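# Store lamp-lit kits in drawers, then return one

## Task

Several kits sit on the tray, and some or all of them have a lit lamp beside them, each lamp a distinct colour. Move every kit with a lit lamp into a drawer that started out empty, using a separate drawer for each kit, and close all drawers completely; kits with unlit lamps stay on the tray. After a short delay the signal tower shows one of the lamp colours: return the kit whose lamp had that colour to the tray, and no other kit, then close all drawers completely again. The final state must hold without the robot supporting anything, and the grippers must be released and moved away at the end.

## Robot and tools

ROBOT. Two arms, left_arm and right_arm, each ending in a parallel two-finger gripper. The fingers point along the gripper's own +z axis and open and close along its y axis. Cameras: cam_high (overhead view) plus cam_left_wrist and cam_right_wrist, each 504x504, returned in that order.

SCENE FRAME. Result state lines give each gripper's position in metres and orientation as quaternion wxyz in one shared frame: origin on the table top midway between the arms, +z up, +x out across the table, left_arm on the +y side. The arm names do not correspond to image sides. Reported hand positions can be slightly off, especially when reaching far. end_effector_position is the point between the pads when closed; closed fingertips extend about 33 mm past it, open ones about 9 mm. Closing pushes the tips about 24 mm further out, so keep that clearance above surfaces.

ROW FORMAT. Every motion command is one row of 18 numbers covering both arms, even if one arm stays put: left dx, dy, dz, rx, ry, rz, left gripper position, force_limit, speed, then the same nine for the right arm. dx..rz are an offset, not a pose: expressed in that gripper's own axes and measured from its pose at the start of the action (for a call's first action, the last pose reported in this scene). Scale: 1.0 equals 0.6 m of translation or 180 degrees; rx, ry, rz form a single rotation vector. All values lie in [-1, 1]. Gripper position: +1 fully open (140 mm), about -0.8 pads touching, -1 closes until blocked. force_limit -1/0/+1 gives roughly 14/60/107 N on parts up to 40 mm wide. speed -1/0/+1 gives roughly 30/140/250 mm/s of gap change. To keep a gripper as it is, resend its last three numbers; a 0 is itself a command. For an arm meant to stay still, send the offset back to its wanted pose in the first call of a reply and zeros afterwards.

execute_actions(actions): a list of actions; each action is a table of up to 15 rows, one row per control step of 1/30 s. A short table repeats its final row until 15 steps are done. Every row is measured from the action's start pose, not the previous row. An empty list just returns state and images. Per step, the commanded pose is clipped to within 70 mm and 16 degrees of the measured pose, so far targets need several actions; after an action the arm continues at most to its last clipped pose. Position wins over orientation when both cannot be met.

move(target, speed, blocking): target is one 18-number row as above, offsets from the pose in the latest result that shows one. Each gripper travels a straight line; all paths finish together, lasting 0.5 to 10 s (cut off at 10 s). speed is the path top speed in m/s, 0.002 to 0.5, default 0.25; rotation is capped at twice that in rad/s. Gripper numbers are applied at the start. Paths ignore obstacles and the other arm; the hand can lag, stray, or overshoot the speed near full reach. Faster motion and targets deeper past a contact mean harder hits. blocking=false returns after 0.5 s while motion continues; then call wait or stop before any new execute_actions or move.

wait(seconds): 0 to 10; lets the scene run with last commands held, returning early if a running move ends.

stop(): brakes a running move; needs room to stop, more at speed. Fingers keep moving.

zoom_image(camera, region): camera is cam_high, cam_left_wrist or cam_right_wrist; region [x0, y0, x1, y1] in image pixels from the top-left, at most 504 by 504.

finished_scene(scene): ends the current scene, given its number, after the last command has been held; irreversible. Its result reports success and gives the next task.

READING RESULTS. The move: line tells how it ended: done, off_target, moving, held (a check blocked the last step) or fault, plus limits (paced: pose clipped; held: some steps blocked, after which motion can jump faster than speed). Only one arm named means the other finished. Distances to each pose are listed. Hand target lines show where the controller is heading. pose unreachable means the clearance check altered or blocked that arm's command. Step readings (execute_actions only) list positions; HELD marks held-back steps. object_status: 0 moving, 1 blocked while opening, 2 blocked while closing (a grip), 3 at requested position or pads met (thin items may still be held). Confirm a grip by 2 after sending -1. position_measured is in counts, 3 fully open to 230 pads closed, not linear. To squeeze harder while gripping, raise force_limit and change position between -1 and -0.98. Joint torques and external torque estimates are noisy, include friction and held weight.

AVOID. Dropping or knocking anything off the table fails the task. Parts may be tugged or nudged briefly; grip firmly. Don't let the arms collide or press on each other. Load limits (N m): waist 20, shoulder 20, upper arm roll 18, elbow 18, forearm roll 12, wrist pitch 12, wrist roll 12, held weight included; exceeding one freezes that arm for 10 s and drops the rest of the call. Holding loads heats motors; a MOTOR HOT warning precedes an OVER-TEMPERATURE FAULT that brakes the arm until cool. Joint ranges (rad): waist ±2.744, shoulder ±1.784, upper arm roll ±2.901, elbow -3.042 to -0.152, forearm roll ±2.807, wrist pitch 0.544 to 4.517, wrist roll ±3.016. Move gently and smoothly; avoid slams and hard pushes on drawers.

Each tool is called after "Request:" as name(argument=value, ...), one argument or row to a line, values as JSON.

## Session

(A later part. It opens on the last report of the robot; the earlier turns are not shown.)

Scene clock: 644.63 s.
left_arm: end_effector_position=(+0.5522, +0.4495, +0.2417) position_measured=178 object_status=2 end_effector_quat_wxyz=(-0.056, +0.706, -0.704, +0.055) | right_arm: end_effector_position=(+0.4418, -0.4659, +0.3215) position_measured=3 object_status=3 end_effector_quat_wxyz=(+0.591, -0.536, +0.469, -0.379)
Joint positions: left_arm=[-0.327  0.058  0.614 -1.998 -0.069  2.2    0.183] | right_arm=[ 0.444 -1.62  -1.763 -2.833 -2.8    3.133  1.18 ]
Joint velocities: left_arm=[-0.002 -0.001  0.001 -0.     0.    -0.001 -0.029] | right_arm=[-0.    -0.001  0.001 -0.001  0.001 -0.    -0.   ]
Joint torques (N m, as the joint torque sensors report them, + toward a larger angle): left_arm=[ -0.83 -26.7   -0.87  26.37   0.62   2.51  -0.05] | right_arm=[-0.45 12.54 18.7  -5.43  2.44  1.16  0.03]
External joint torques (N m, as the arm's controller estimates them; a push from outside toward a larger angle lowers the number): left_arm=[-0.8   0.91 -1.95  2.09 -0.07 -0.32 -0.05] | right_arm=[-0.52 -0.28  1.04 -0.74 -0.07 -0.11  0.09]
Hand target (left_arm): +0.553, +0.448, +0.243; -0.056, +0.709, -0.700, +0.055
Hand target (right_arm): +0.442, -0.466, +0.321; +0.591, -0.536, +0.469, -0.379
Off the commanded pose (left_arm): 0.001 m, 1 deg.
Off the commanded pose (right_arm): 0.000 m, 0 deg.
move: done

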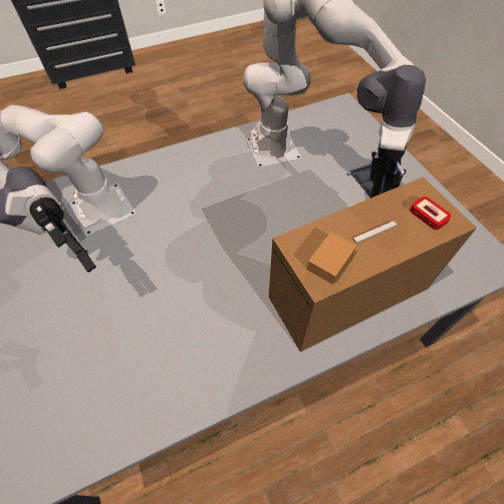

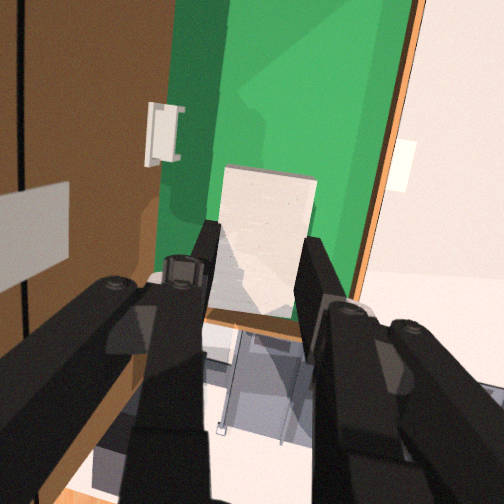

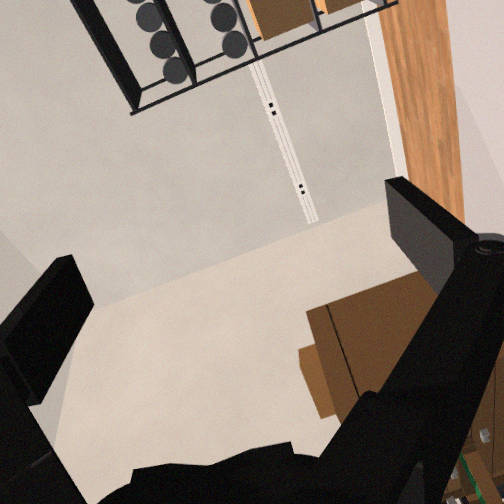

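Some more −y, and a bit −x to clear the C2 handle; descend partway.

Request:
move(
  target=[0.035,0.012,0,0,0,0,-1,0.3,-0.8,0,0,0,0,0,0,1,0,0],
  speed=0.05,
)

Request:
move(
  target=[0,0.01,0.065,0,0,0,-1,0.3,-0.8,0,0,0,0,0,0,1,0,0],
  speed=0.03,
)

Scene clock: 646.73 s.
left_arm: end_effector_position=(+0.5445, +0.4297, +0.2401) position_measured=178 object_status=2 end_effector_quat_wxyz=(-0.054, +0.703, -0.707, +0.054) | right_arm: end_effector_position=(+0.4418, -0.4659, +0.3215) position_measured=3 object_status=3 end_effector_quat_wxyz=(+0.591, -0.536, +0.469, -0.379)
Joint positions: left_arm=[-0.348  0.026  0.597 -2.033 -0.041  2.207  0.14 ] | right_arm=[ 0.444 -1.62  -1.763 -2.833 -2.8    3.133  1.18 ]
Joint velocities: left_arm=[-0.002 -0.003 -0.    -0.004  0.008  0.005 -0.031] | right_arm=[-0.001  0.001  0.001  0.002  0.    -0.     0.   ]
Joint torques (N m, as the joint torque sensors report them, + toward a larger angle): left_arm=[ -1.06 -28.59  -1.44  22.85   1.74   3.3   -0.07] | right_arm=[-0.54 12.69 18.8  -5.25  2.46  1.11  0.03]
External joint torques (N m, as the arm's controller estimates them; a push from outside toward a larger angle lowers the number): left_arm=[-0.96 -1.78 -1.83 -1.39  1.06  0.48 -0.06] | right_arm=[-0.47 -0.18  1.14 -0.71 -0.05 -0.15  0.08]
Hand target (left_arm): +0.545, +0.429, +0.241; -0.056, +0.706, -0.704, +0.055
Hand target (right_arm): +0.442, -0.466, +0.321; +0.591, -0.536, +0.469, -0.379
Off the commanded pose (left_arm): 0.001 m, 0 deg.
Off the commanded pose (right_arm): 0.000 m, 0 deg.
move: done

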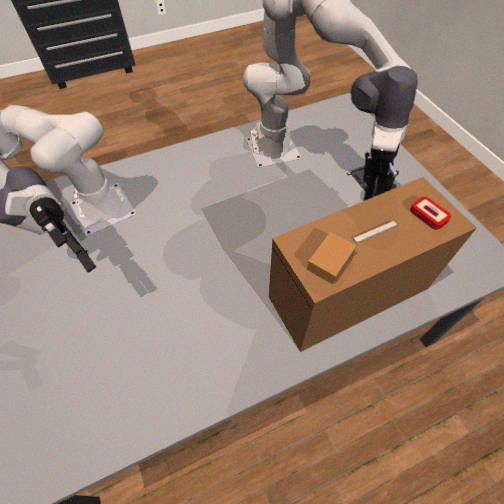

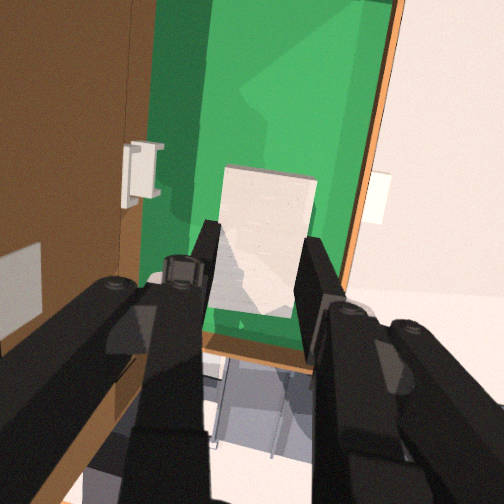

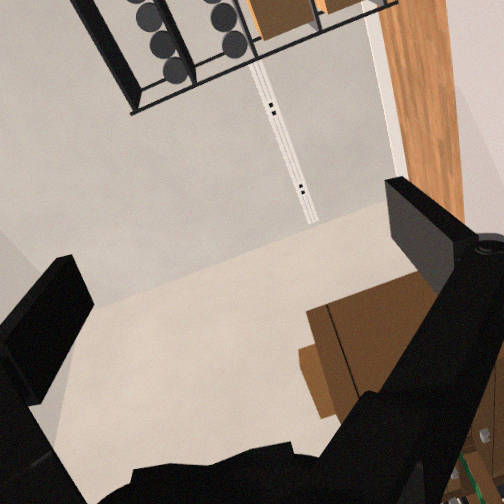

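Scene clock: 648.30 s.
left_arm: end_effector_position=(+0.5437, +0.4273, +0.2005) position_measured=178 object_status=2 end_effector_quat_wxyz=(-0.052, +0.703, -0.707, +0.053) | right_arm: end_effector_position=(+0.4418, -0.4659, +0.3215) position_measured=3 object_status=3 end_effector_quat_wxyz=(+0.591, -0.536, +0.469, -0.379)
Joint positions: left_arm=[-0.348  0.073  0.597 -2.088 -0.078  2.294  0.163] | right_arm=[ 0.444 -1.62  -1.763 -2.833 -2.8    3.133  1.18 ]
Joint velocities: left_arm=[-0.001  0.    -0.     0.001 -0.005  0.019  0.011] | right_arm=[ 0.    -0.002 -0.001 -0.     0.001  0.     0.001]
Joint torques (N m, as the joint torque sensors report them, + toward a larger angle): left_arm=[  1.39 -26.17   1.09  22.26  -0.5    3.33   0.2 ] | right_arm=[-0.41 12.72 18.61 -5.61  2.44  1.15  0.05]
External joint torques (N m, as the arm's controller estimates them; a push from outside toward a larger angle lowers the number): left_arm=[ 1.33  1.73 -0.34 -1.42 -1.16  0.52  0.21] | right_arm=[-0.4  -0.07  1.   -1.02 -0.08 -0.12  0.11]
Hand target (left_arm): +0.545, +0.428, +0.200; -0.053, +0.703, -0.707, +0.055
Hand target (right_arm): +0.442, -0.466, +0.321; +0.591, -0.536, +0.469, -0.379
Off the commanded pose (left_arm): 0.002 m, 0 deg.
Off the commanded pose (right_arm): 0.000 m, 0 deg.
move: done

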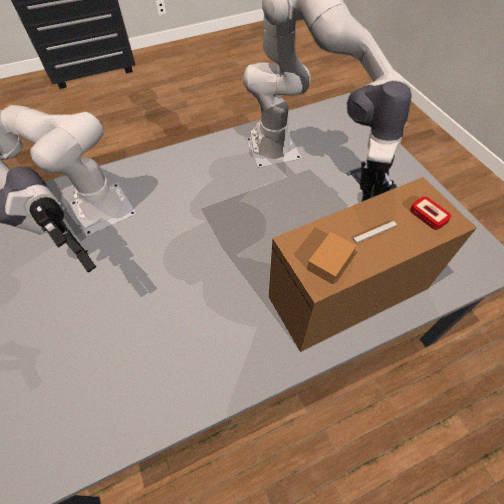

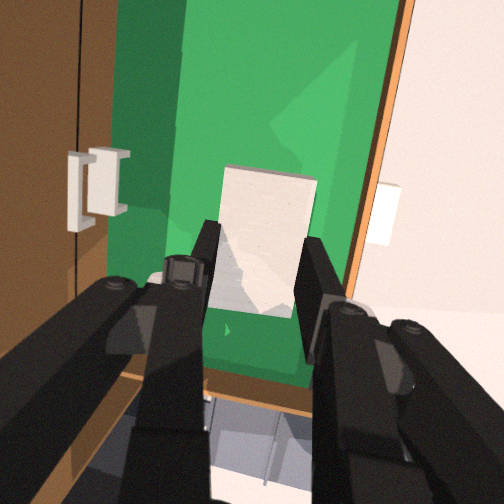

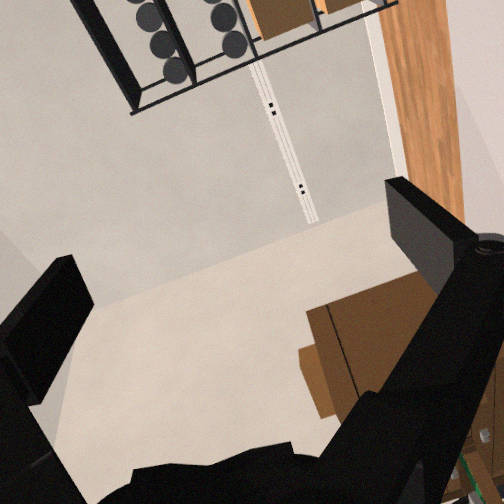

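Request:
move(
  target=[0,0.008,0.02,0,0,0,-1,0.3,-0.8,0,0,0,0,0,0,1,0,0],
  speed=0.02,
)

Scene clock: 650.27 s.
left_arm: end_effector_position=(+0.5410, +0.4277, +0.1898) position_measured=178 object_status=2 end_effector_quat_wxyz=(-0.052, +0.704, -0.707, +0.052) | right_arm: end_effector_position=(+0.4418, -0.4659, +0.3215) position_measured=3 object_status=3 end_effector_quat_wxyz=(+0.591, -0.536, +0.469, -0.379)
Joint positions: left_arm=[-0.348  0.079  0.597 -2.111 -0.082  2.321  0.166] | right_arm=[ 0.444 -1.62  -1.763 -2.833 -2.8    3.133  1.18 ]
Joint velocities: left_arm=[ 0.001 -0.     0.001 -0.002 -0.003  0.013  0.   ] | right_arm=[ 0.     0.001 -0.001 -0.001  0.    -0.001  0.001]
Joint torques (N m, as the joint torque sensors report them, + toward a larger angle): left_arm=[  0.65 -25.48   0.14  22.12  -0.35   3.18   0.22] | right_arm=[-0.66 12.71 18.63 -5.56  2.44  1.13  0.03]
External joint torques (N m, as the arm's controller estimates them; a push from outside toward a larger angle lowers the number): left_arm=[ 0.57  2.48 -1.41 -1.45 -1.    0.35  0.22] | right_arm=[-0.67 -0.19  0.99 -0.9  -0.06 -0.13  0.08]
Hand target (left_arm): +0.541, +0.427, +0.188; -0.052, +0.703, -0.707, +0.053
Hand target (right_arm): +0.442, -0.466, +0.321; +0.591, -0.536, +0.469, -0.379
Off the commanded pose (left_arm): 0.002 m, 0 deg.
Off the commanded pose (right_arm): 0.000 m, 0 deg.
move: done

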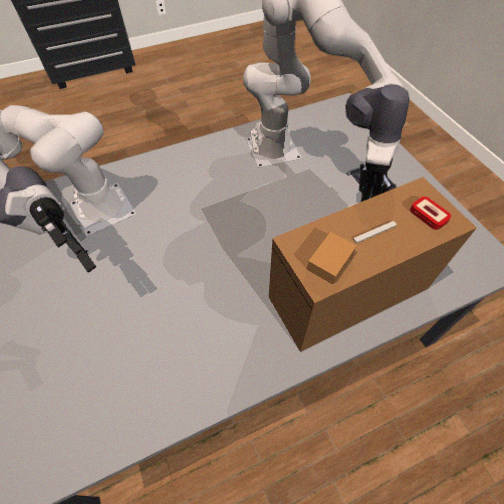

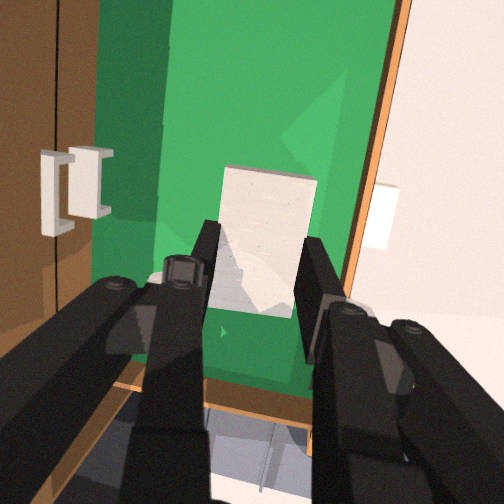

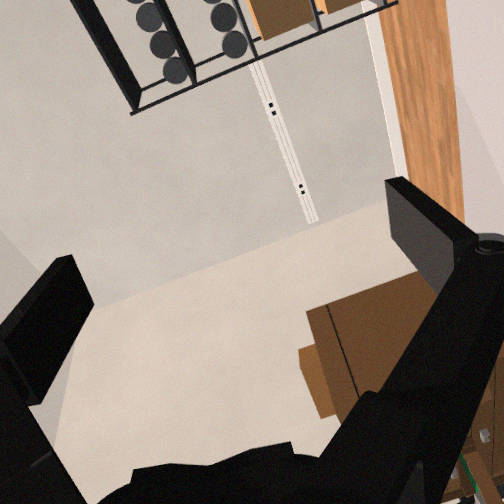

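Request:
move(
  target=[0,0,0.025,0,0,0,-1,0.3,-0.8,0,0,0,0,0,0,1,0,0],
  speed=0.015,
)

Scene clock: 652.33 s.
left_arm: end_effector_position=(+0.5520, +0.4277, +0.1885) position_measured=178 object_status=2 end_effector_quat_wxyz=(-0.062, +0.703, -0.705, +0.063) | right_arm: end_effector_position=(+0.4418, -0.4659, +0.3215) position_measured=3 object_status=3 end_effector_quat_wxyz=(+0.591, -0.536, +0.469, -0.379)
Joint positions: left_arm=[-0.348  0.094  0.597 -2.109 -0.103  2.361  0.179] | right_arm=[ 0.444 -1.62  -1.763 -2.833 -2.8    3.133  1.18 ]
Joint velocities: left_arm=[-0.001  0.004 -0.     0.001 -0.005  0.012  0.009] | right_arm=[ 0.    -0.    -0.     0.     0.    -0.001  0.002]
Joint torques (N m, as the joint torque sensors report them, + toward a larger angle): left_arm=[  1.55 -18.39   0.52  17.07  -0.52   1.5    0.23] | right_arm=[-0.67 12.63 18.73 -5.4   2.48  1.15  0.06]
External joint torques (N m, as the arm's controller estimates them; a push from outside toward a larger angle lowers the number): left_arm=[ 1.61  9.84 -1.18 -6.32 -1.17 -1.36  0.24] | right_arm=[-0.71 -0.24  1.07 -0.81 -0.03 -0.11  0.11]
Hand target (left_arm): +0.543, +0.427, +0.175; -0.052, +0.704, -0.707, +0.052
Hand target (right_arm): +0.442, -0.466, +0.321; +0.591, -0.536, +0.469, -0.379
Off the commanded pose (left_arm): 0.016 m, 2 deg.
Off the commanded pose (right_arm): 0.000 m, 0 deg.
move: off_target (left_arm)

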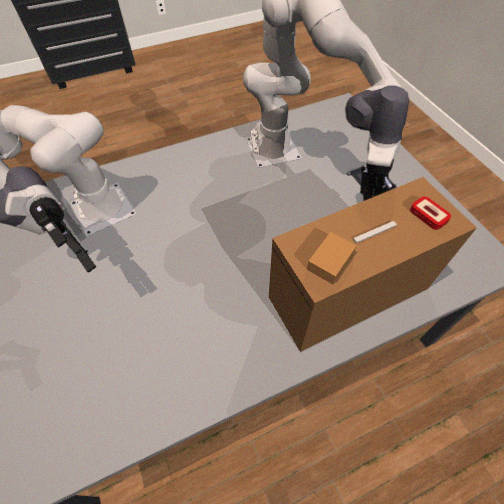

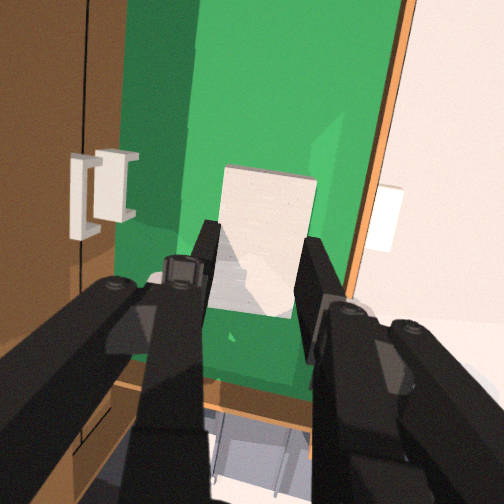

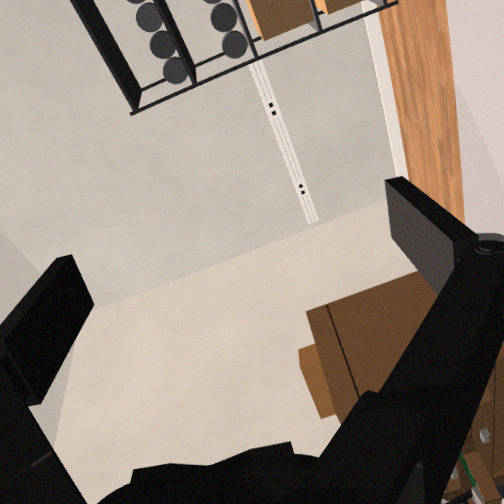

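Request:
move(
  target=[0,0,-0.003,0,0,0,-0.25,0,-0.5,0,0,0,0,0,0,1,0,0],
  speed=0.02,
)

Request:
move(
  target=[0,0.01,-0.08,0,0,0,-0.25,0,-0.5,0,0,0,0,0,0,1,0,0],
  speed=0.06,
)

Request:
move(
  target=[0.04,0.19,-0.01,-0.059,0,0,-0.25,0,-0.5,0,0,0,0,0,0,1,0,0],
  speed=0.12,
)

Request:
move(
  target=[0,0,0,0,0,-0.5,-1,0,0,0,0,0,0,0,0,1,0,0],
  speed=0.4,
)

Request:
move(
  target=[0,0,0,0,0.2,0,-1,0,0,0,0,0,0,0,0,1,0,0],
)

Scene clock: 655.60 s.
left_arm: end_effector_position=(+0.5526, +0.4274, +0.1899) position_measured=160 object_status=3 end_effector_quat_wxyz=(-0.063, +0.703, -0.706, +0.064) | right_arm: end_effector_position=(+0.4418, -0.4659, +0.3215) position_measured=3 object_status=3 end_effector_quat_wxyz=(+0.591, -0.536, +0.469, -0.379)
Joint positions: left_arm=[-0.348  0.093  0.597 -2.108 -0.104  2.36   0.181] | right_arm=[ 0.444 -1.62  -1.763 -2.833 -2.8    3.133  1.18 ]
Joint velocities: left_arm=[ 0.     0.001  0.001  0.001  0.001 -0.002 -0.002] | right_arm=[ 0.001  0.     0.001 -0.    -0.    -0.001  0.   ]
Joint torques (N m, as the joint torque sensors report them, + toward a larger angle): left_arm=[ -0.13 -28.77   0.85  23.5    1.69   2.4   -0.08] | right_arm=[-0.7  12.46 18.9  -5.53  2.46  1.11  0.04]
External joint torques (N m, as the arm's controller estimates them; a push from outside toward a larger angle lowers the number): left_arm=[-0.2  -0.52 -0.95  0.04  1.04 -0.47 -0.07] | right_arm=[-0.7  -0.41  1.24 -0.92 -0.06 -0.16  0.1 ]
Hand target (left_arm): +0.552, +0.428, +0.190; -0.062, +0.703, -0.705, +0.063
Hand target (right_arm): +0.442, -0.466, +0.321; +0.591, -0.536, +0.469, -0.379
Off the commanded pose (left_arm): 0.001 m, 0 deg.
Off the commanded pose (right_arm): 0.000 m, 0 deg.
move: done

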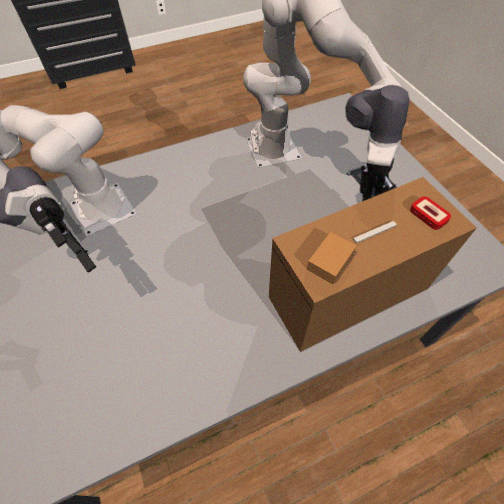

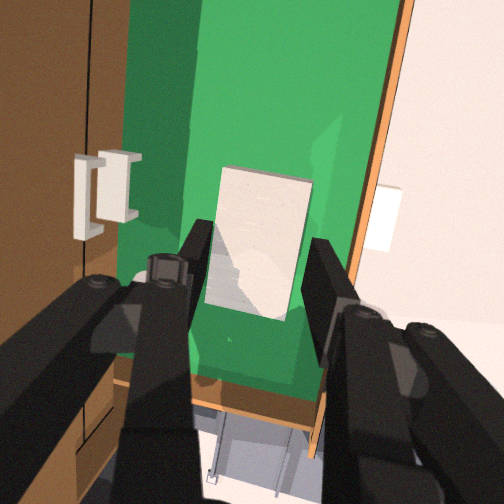

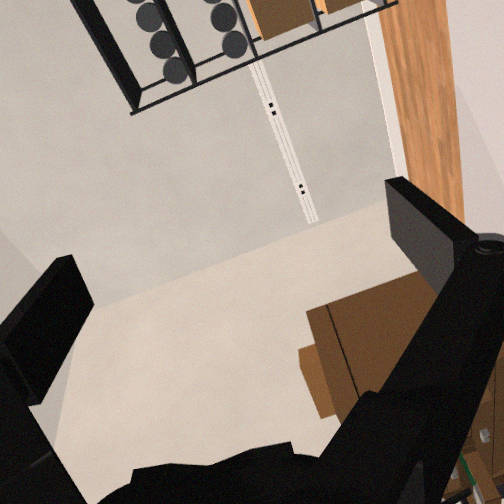

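Scene clock: 656.83 s.
left_arm: end_effector_position=(+0.5382, +0.4305, +0.2358) position_measured=160 object_status=3 end_effector_quat_wxyz=(-0.064, +0.702, -0.706, +0.065) | right_arm: end_effector_position=(+0.4418, -0.4659, +0.3215) position_measured=3 object_status=3 end_effector_quat_wxyz=(+0.591, -0.536, +0.469, -0.379)
Joint positions: left_arm=[-0.348 -0.018  0.594 -2.1   -0.015  2.266  0.126] | right_arm=[ 0.444 -1.62  -1.763 -2.833 -2.8    3.133  1.18 ]
Joint velocities: left_arm=[-0.     0.001 -0.001 -0.     0.004 -0.012 -0.019] | right_arm=[-0.001 -0.     0.001 -0.001 -0.     0.    -0.002]
Joint torques (N m, as the joint torque sensors report them, + toward a larger angle): left_arm=[ -0.26 -24.89  -1.58  24.93   1.74   2.49  -0.19] | right_arm=[-0.65 12.43 18.86 -5.62  2.46  1.12  0.03]
External joint torques (N m, as the arm's controller estimates them; a push from outside toward a larger angle lowers the number): left_arm=[-0.24  0.49 -1.24  0.79  1.05 -0.4  -0.19] | right_arm=[-0.65 -0.41  1.19 -0.94 -0.05 -0.15  0.09]
Hand target (left_arm): +0.538, +0.429, +0.237; -0.064, +0.703, -0.705, +0.063
Hand target (right_arm): +0.442, -0.466, +0.321; +0.591, -0.536, +0.469, -0.379
Off the commanded pose (left_arm): 0.003 m, 0 deg.
Off the commanded pose (right_arm): 0.000 m, 0 deg.
move: done

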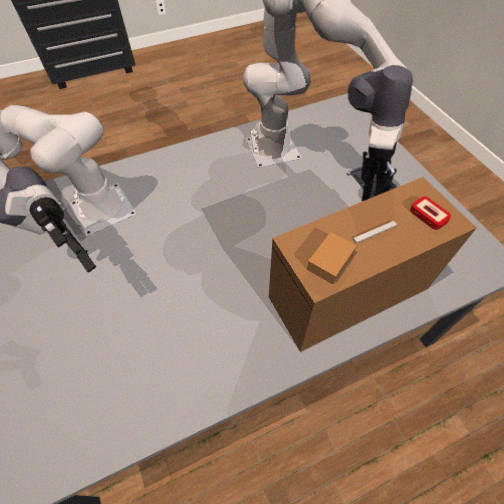

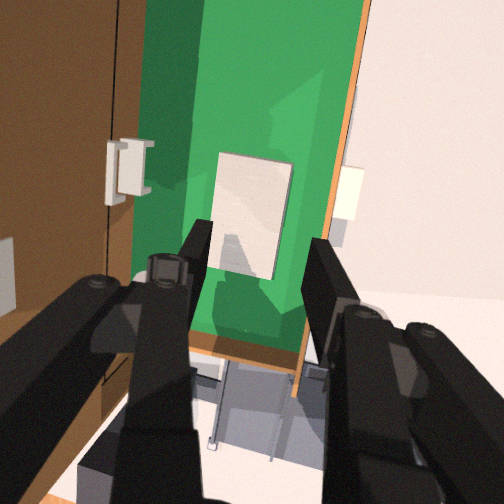

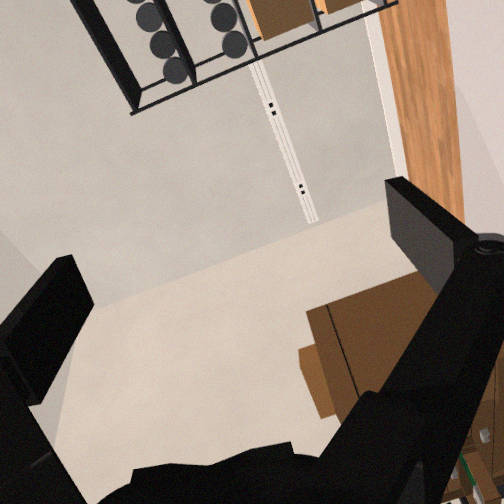

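Scene clock: 658.33 s.
left_arm: end_effector_position=(+0.4277, +0.4079, +0.2225) position_measured=160 object_status=3 end_effector_quat_wxyz=(-0.002, +0.703, -0.712, +0.001) | right_arm: end_effector_position=(+0.4418, -0.4659, +0.3215) position_measured=3 object_status=3 end_effector_quat_wxyz=(+0.591, -0.536, +0.469, -0.379)
Joint positions: left_arm=[-0.333 -0.223  0.524 -2.279  0.129  2.087 -0.005] | right_arm=[ 0.444 -1.62  -1.763 -2.833 -2.8    3.133  1.18 ]
Joint velocities: left_arm=[ 0.002 -0.001 -0.001 -0.002  0.003 -0.009 -0.025] | right_arm=[-0.001  0.001  0.001  0.    -0.002  0.    -0.001]
Joint torques (N m, as the joint torque sensors report them, + toward a larger angle): left_arm=[  1.89 -19.81  -5.43  21.3    1.7    2.01  -0.13] | right_arm=[-0.55 12.37 18.78 -5.42  2.46  1.16  0.06]
External joint torques (N m, as the arm's controller estimates them; a push from outside toward a larger angle lowers the number): left_arm=[ 1.82 -0.11 -2.02 -2.44  1.   -0.51 -0.13] | right_arm=[-0.53 -0.49  1.14 -0.86 -0.05 -0.1   0.12]
Hand target (left_arm): +0.425, +0.409, +0.222; -0.002, +0.706, -0.708, -0.002
Hand target (right_arm): +0.442, -0.466, +0.321; +0.591, -0.536, +0.469, -0.379
Off the commanded pose (left_arm): 0.003 m, 1 deg.
Off the commanded pose (right_arm): 0.000 m, 0 deg.
move: done

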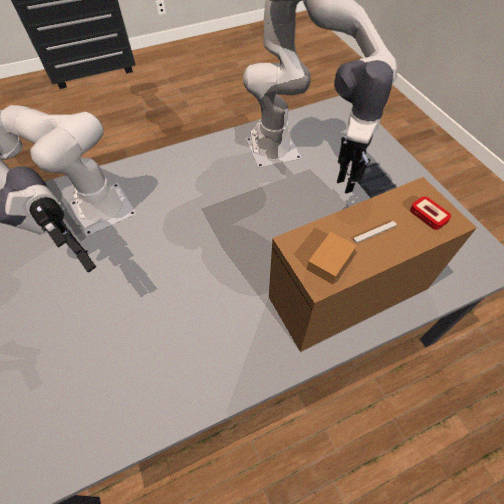

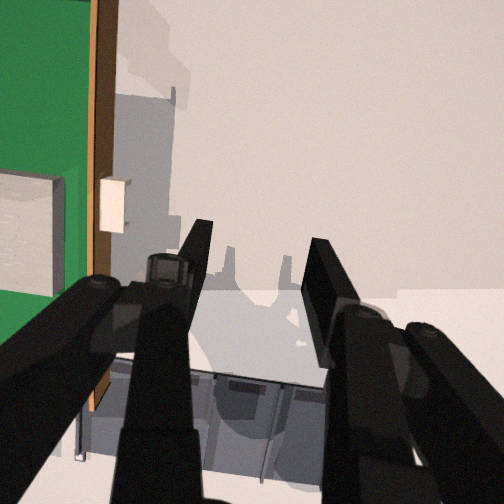

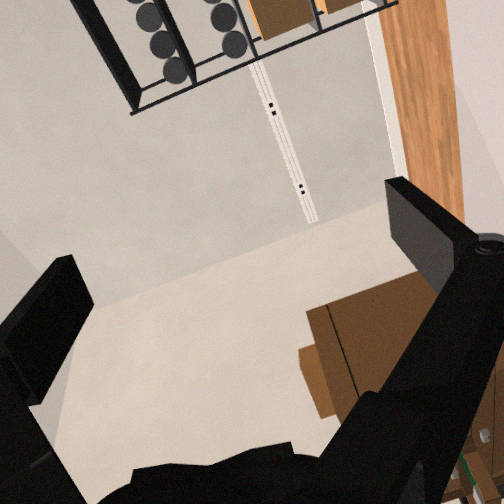

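Scene clock: 661.47 s.
left_arm: end_effector_position=(+0.4277, +0.4055, +0.2231) position_measured=233 object_status=3 end_effector_quat_wxyz=(+0.004, +1.000, -0.013, +0.002) | right_arm: end_effector_position=(+0.4418, -0.4659, +0.3215) position_measured=3 object_status=3 end_effector_quat_wxyz=(+0.591, -0.536, +0.469, -0.379)
Joint positions: left_arm=[ 0.054 -0.194  0.156 -2.278  0.026  2.089 -1.485] | right_arm=[ 0.444 -1.62  -1.763 -2.833 -2.8    3.133  1.18 ]
Joint velocities: left_arm=[-0.001 -0.     0.     0.     0.001  0.001 -0.032] | right_arm=[-0.001 -0.001  0.     0.001  0.    -0.    -0.   ]
Joint torques (N m, as the joint torque sensors report them, + toward a larger angle): left_arm=[  1.56 -21.88  -3.1   21.44   1.49   2.9    0.08] | right_arm=[-0.5  12.51 18.88 -5.46  2.47  1.13  0.01]
External joint torques (N m, as the arm's controller estimates them; a push from outside toward a larger angle lowers the number): left_arm=[ 1.61  2.46 -1.99 -2.4   0.74  0.37  0.08] | right_arm=[-0.45 -0.32  1.25 -0.9  -0.04 -0.12  0.07]
Hand target (left_arm): +0.427, +0.407, +0.221; +0.002, +1.000, -0.007, +0.001
Hand target (right_arm): +0.442, -0.466, +0.321; +0.591, -0.536, +0.469, -0.379
Off the commanded pose (left_arm): 0.003 m, 1 deg.
Off the commanded pose (right_arm): 0.000 m, 0 deg.
move: done; limits=paced

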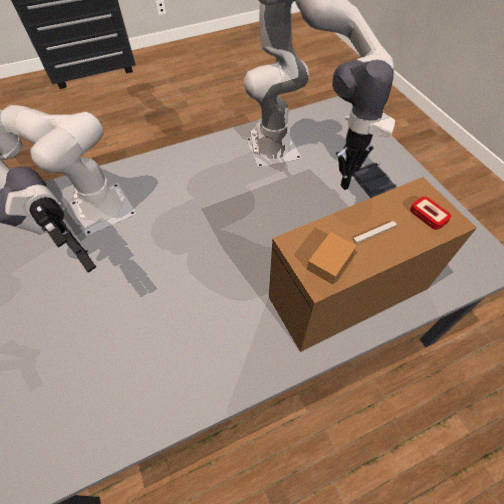

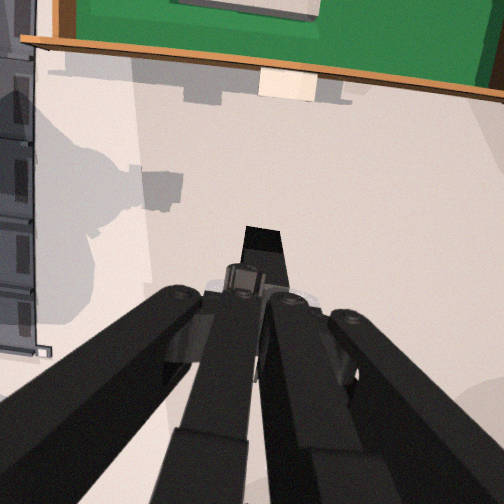

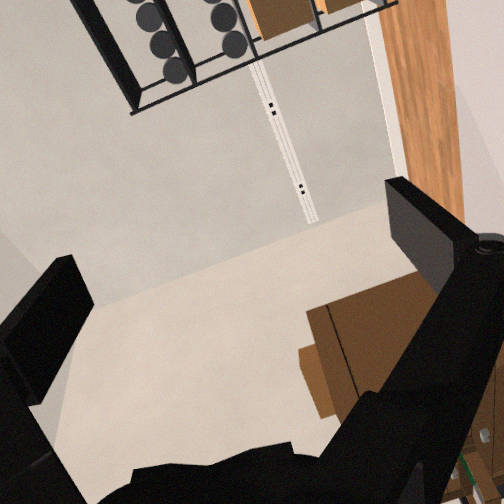

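Scene clock: 663.57 s.
left_arm: end_effector_position=(+0.4292, +0.4037, +0.2244) position_measured=233 object_status=3 end_effector_quat_wxyz=(+0.011, +0.950, -0.008, +0.311) | right_arm: end_effector_position=(+0.4418, -0.4659, +0.3215) position_measured=3 object_status=3 end_effector_quat_wxyz=(+0.591, -0.536, +0.469, -0.379)
Joint positions: left_arm=[ 0.063 -0.584  0.207 -2.929  0.035  2.979 -1.448] | right_arm=[ 0.444 -1.62  -1.763 -2.833 -2.8    3.133  1.18 ]
Joint velocities: left_arm=[-0.001  0.001  0.001 -0.001  0.001  0.012  0.007] | right_arm=[-0.     0.    -0.    -0.     0.     0.     0.001]
Joint torques (N m, as the joint torque sensors report them, + toward a larger angle): left_arm=[-1.57 -9.17 -2.89 20.52  1.43  3.88  0.19] | right_arm=[-0.49 12.72 18.73 -5.27  2.48  1.15  0.03]
External joint torques (N m, as the arm's controller estimates them; a push from outside toward a larger angle lowers the number): left_arm=[-1.57  0.46 -0.08 -1.87  0.63  0.43  0.17] | right_arm=[-0.48 -0.14  1.08 -0.64 -0.03 -0.12  0.09]
Hand target (left_arm): +0.429, +0.403, +0.223; +0.010, +0.950, -0.012, +0.311
Hand target (right_arm): +0.442, -0.466, +0.321; +0.591, -0.536, +0.469, -0.379
Off the commanded pose (left_arm): 0.003 m, 1 deg.
Off the commanded pose (right_arm): 0.000 m, 0 deg.
move: done

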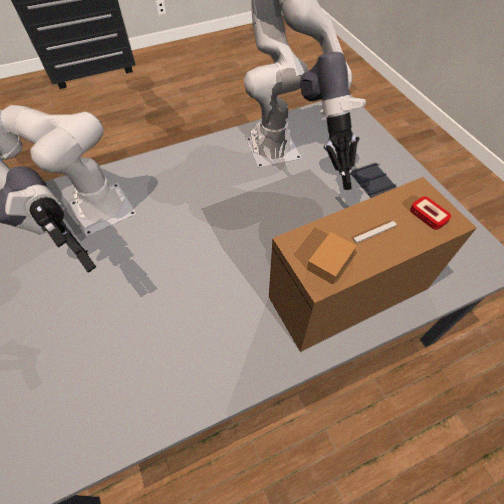

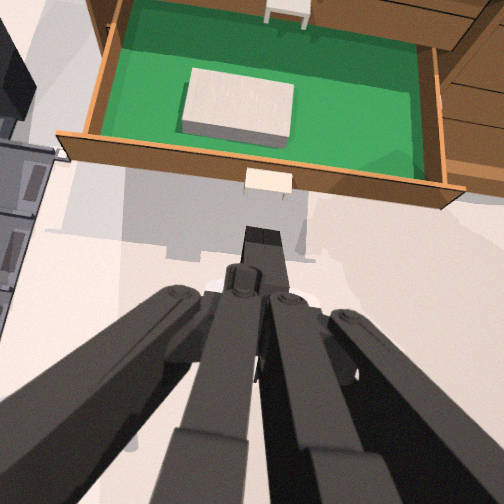

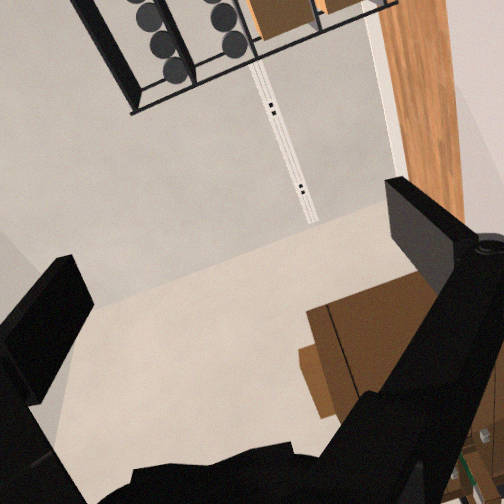

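Request:
move(
  target=[-0.04,0.015,0.081,0,0,0,-1,0,0,0,0,0,0,0,0,1,0,0],
  speed=0.08,
)

Request:
move(
  target=[0.19,0,0.14,0,0,0,-1,0,0,0,0,0,0,0,0,1,0,0],
  speed=0.06,
)

Scene clock: 668.37 s.
left_arm: end_effector_position=(+0.4394, +0.3913, +0.1712) position_measured=233 object_status=3 end_effector_quat_wxyz=(+0.013, +0.950, -0.012, +0.311) | right_arm: end_effector_position=(+0.4418, -0.4659, +0.3215) position_measured=3 object_status=3 end_effector_quat_wxyz=(+0.591, -0.536, +0.469, -0.379)
Joint positions: left_arm=[-0.028 -0.384  0.264 -2.949  0.014  3.203 -1.446] | right_arm=[ 0.444 -1.62  -1.763 -2.833 -2.8    3.133  1.18 ]
Joint velocities: left_arm=[ 0.001  0.001  0.003 -0.001  0.     0.013 -0.   ] | right_arm=[-0.     0.001  0.    -0.     0.001  0.    -0.001]
Joint torques (N m, as the joint torque sensors report them, + toward a larger angle): left_arm=[ -0.58 -12.24  -1.85  18.28  -0.04   3.8   -0.04] | right_arm=[-0.43 12.76 18.74 -5.47  2.47  1.14  0.03]
External joint torques (N m, as the arm's controller estimates them; a push from outside toward a larger angle lowers the number): left_arm=[-0.68  1.1   0.4  -1.35 -0.73  0.35 -0.05] | right_arm=[-0.44 -0.09  1.1  -0.83 -0.04 -0.12  0.09]
Hand target (left_arm): +0.439, +0.391, +0.171; +0.014, +0.950, -0.009, +0.311
Hand target (right_arm): +0.442, -0.466, +0.321; +0.591, -0.536, +0.469, -0.379
Off the commanded pose (left_arm): 0.003 m, 0 deg.
Off the commanded pose (right_arm): 0.000 m, 0 deg.
move: done

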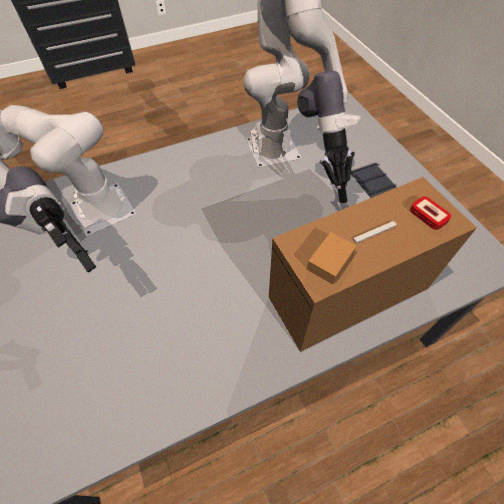

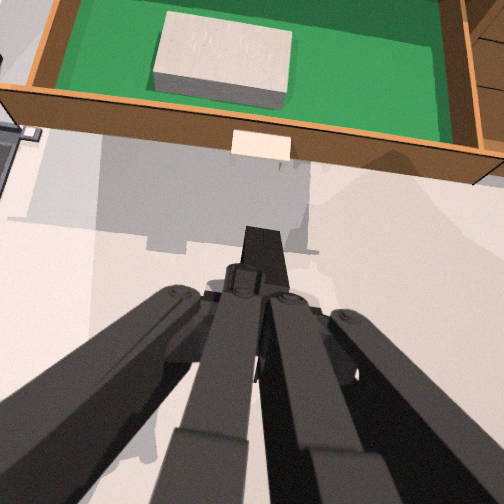

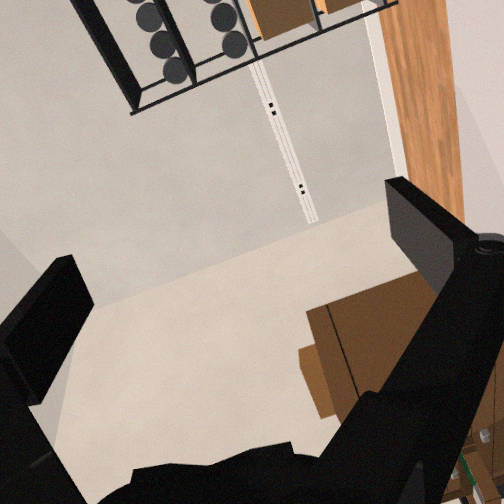

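Scene clock: 671.13 s.
left_arm: end_effector_position=(+0.5810, +0.3839, +0.1726) position_measured=233 object_status=3 end_effector_quat_wxyz=(+0.004, +0.952, +0.013, +0.305) | right_arm: end_effector_position=(+0.4418, -0.4659, +0.3215) position_measured=3 object_status=3 end_effector_quat_wxyz=(+0.591, -0.536, +0.469, -0.379)
Joint positions: left_arm=[-0.605  0.04   0.709 -2.485 -0.381  3.133 -1.258] | right_arm=[ 0.444 -1.62  -1.763 -2.833 -2.8    3.133  1.18 ]
Joint velocities: left_arm=[ 0.111  0.003 -0.136  0.024 -0.252 -0.025  0.231] | right_arm=[-0.001  0.002  0.    -0.    -0.     0.     0.   ]
Joint torques (N m, as the joint torque sensors report them, + toward a larger angle): left_arm=[  1.34 -19.71  -1.18  21.55  -0.21   3.07   0.39] | right_arm=[-0.32 12.58 18.78 -5.68  2.48  1.16  0.06]
External joint torques (N m, as the arm's controller estimates them; a push from outside toward a larger angle lowers the number): left_arm=[ 1.3   1.43 -2.06  1.48 -1.24 -0.32  0.37] | right_arm=[-0.31 -0.32  1.12 -1.09 -0.03 -0.1   0.11]
Hand target (left_arm): +0.581, +0.385, +0.172; -0.001, +0.953, -0.007, +0.304
Hand target (right_arm): +0.442, -0.466, +0.321; +0.591, -0.536, +0.469, -0.379
Off the commanded pose (left_arm): 0.004 m, 3 deg.
Off the commanded pose (right_arm): 0.000 m, 0 deg.
move: off_target (left_arm)

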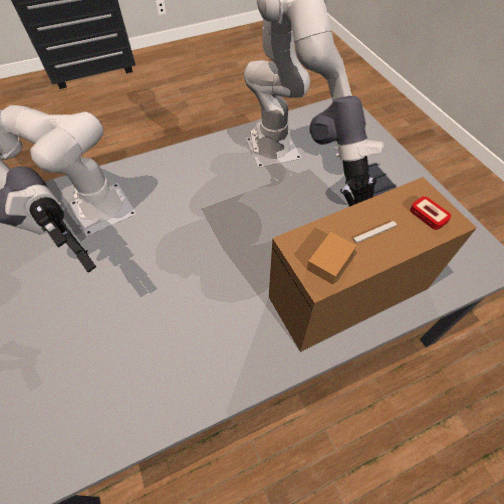

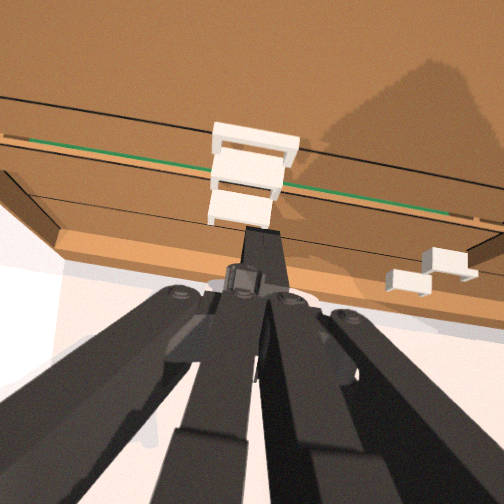

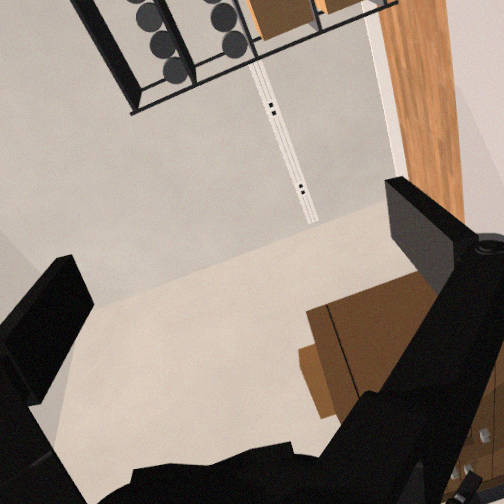

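Request:
move(
  target=[0.022,0,0.014,0,0,0,-1,0,0,0,0,0,0,0,0,1,0,0],
  speed=0.03,
)

Scene clock: 673.80 s.
left_arm: end_effector_position=(+0.5887, +0.3828, +0.1638) position_measured=233 object_status=3 end_effector_quat_wxyz=(+0.007, +0.956, +0.016, +0.293) | right_arm: end_effector_position=(+0.4418, -0.4659, +0.3215) position_measured=3 object_status=3 end_effector_quat_wxyz=(+0.591, -0.536, +0.469, -0.379)
Joint positions: left_arm=[-0.565  0.09   0.656 -2.433 -0.505  3.093 -1.169] | right_arm=[ 0.444 -1.62  -1.763 -2.833 -2.8    3.133  1.18 ]
Joint velocities: left_arm=[ 0.018  0.001 -0.019  0.004 -0.022 -0.003  0.023] | right_arm=[ 0.001 -0.001 -0.     0.    -0.001  0.    -0.001]
Joint torques (N m, as the joint torque sensors report them, + toward a larger angle): left_arm=[  1.28 -23.58  -0.54  25.7    0.17   4.97   0.5 ] | right_arm=[-0.5  12.63 18.58 -5.45  2.44  1.1   0.05]
External joint torques (N m, as the arm's controller estimates them; a push from outside toward a larger angle lowers the number): left_arm=[ 1.34  0.   -2.22  5.54 -0.89  1.64  0.49] | right_arm=[-0.54 -0.19  0.93 -0.83 -0.07 -0.16  0.11]
Hand target (left_arm): +0.596, +0.384, +0.173; +0.005, +0.952, +0.013, +0.304
Hand target (right_arm): +0.442, -0.466, +0.321; +0.591, -0.536, +0.469, -0.379
Off the commanded pose (left_arm): 0.013 m, 1 deg.
Off the commanded pose (right_arm): 0.000 m, 0 deg.
move: off_target (left_arm)

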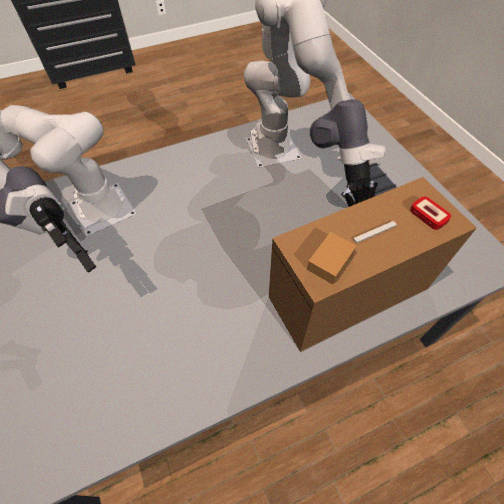

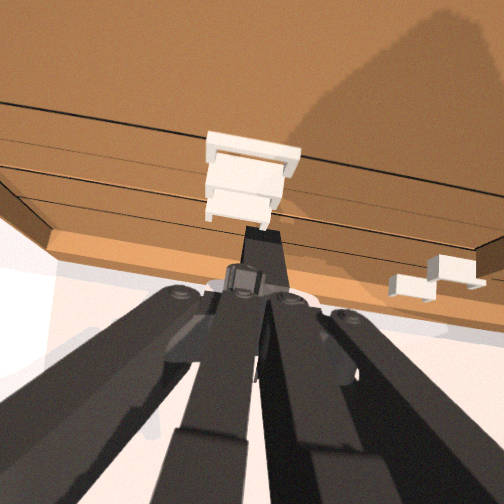

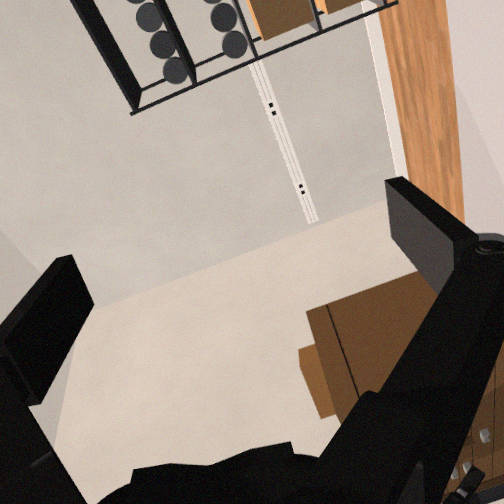

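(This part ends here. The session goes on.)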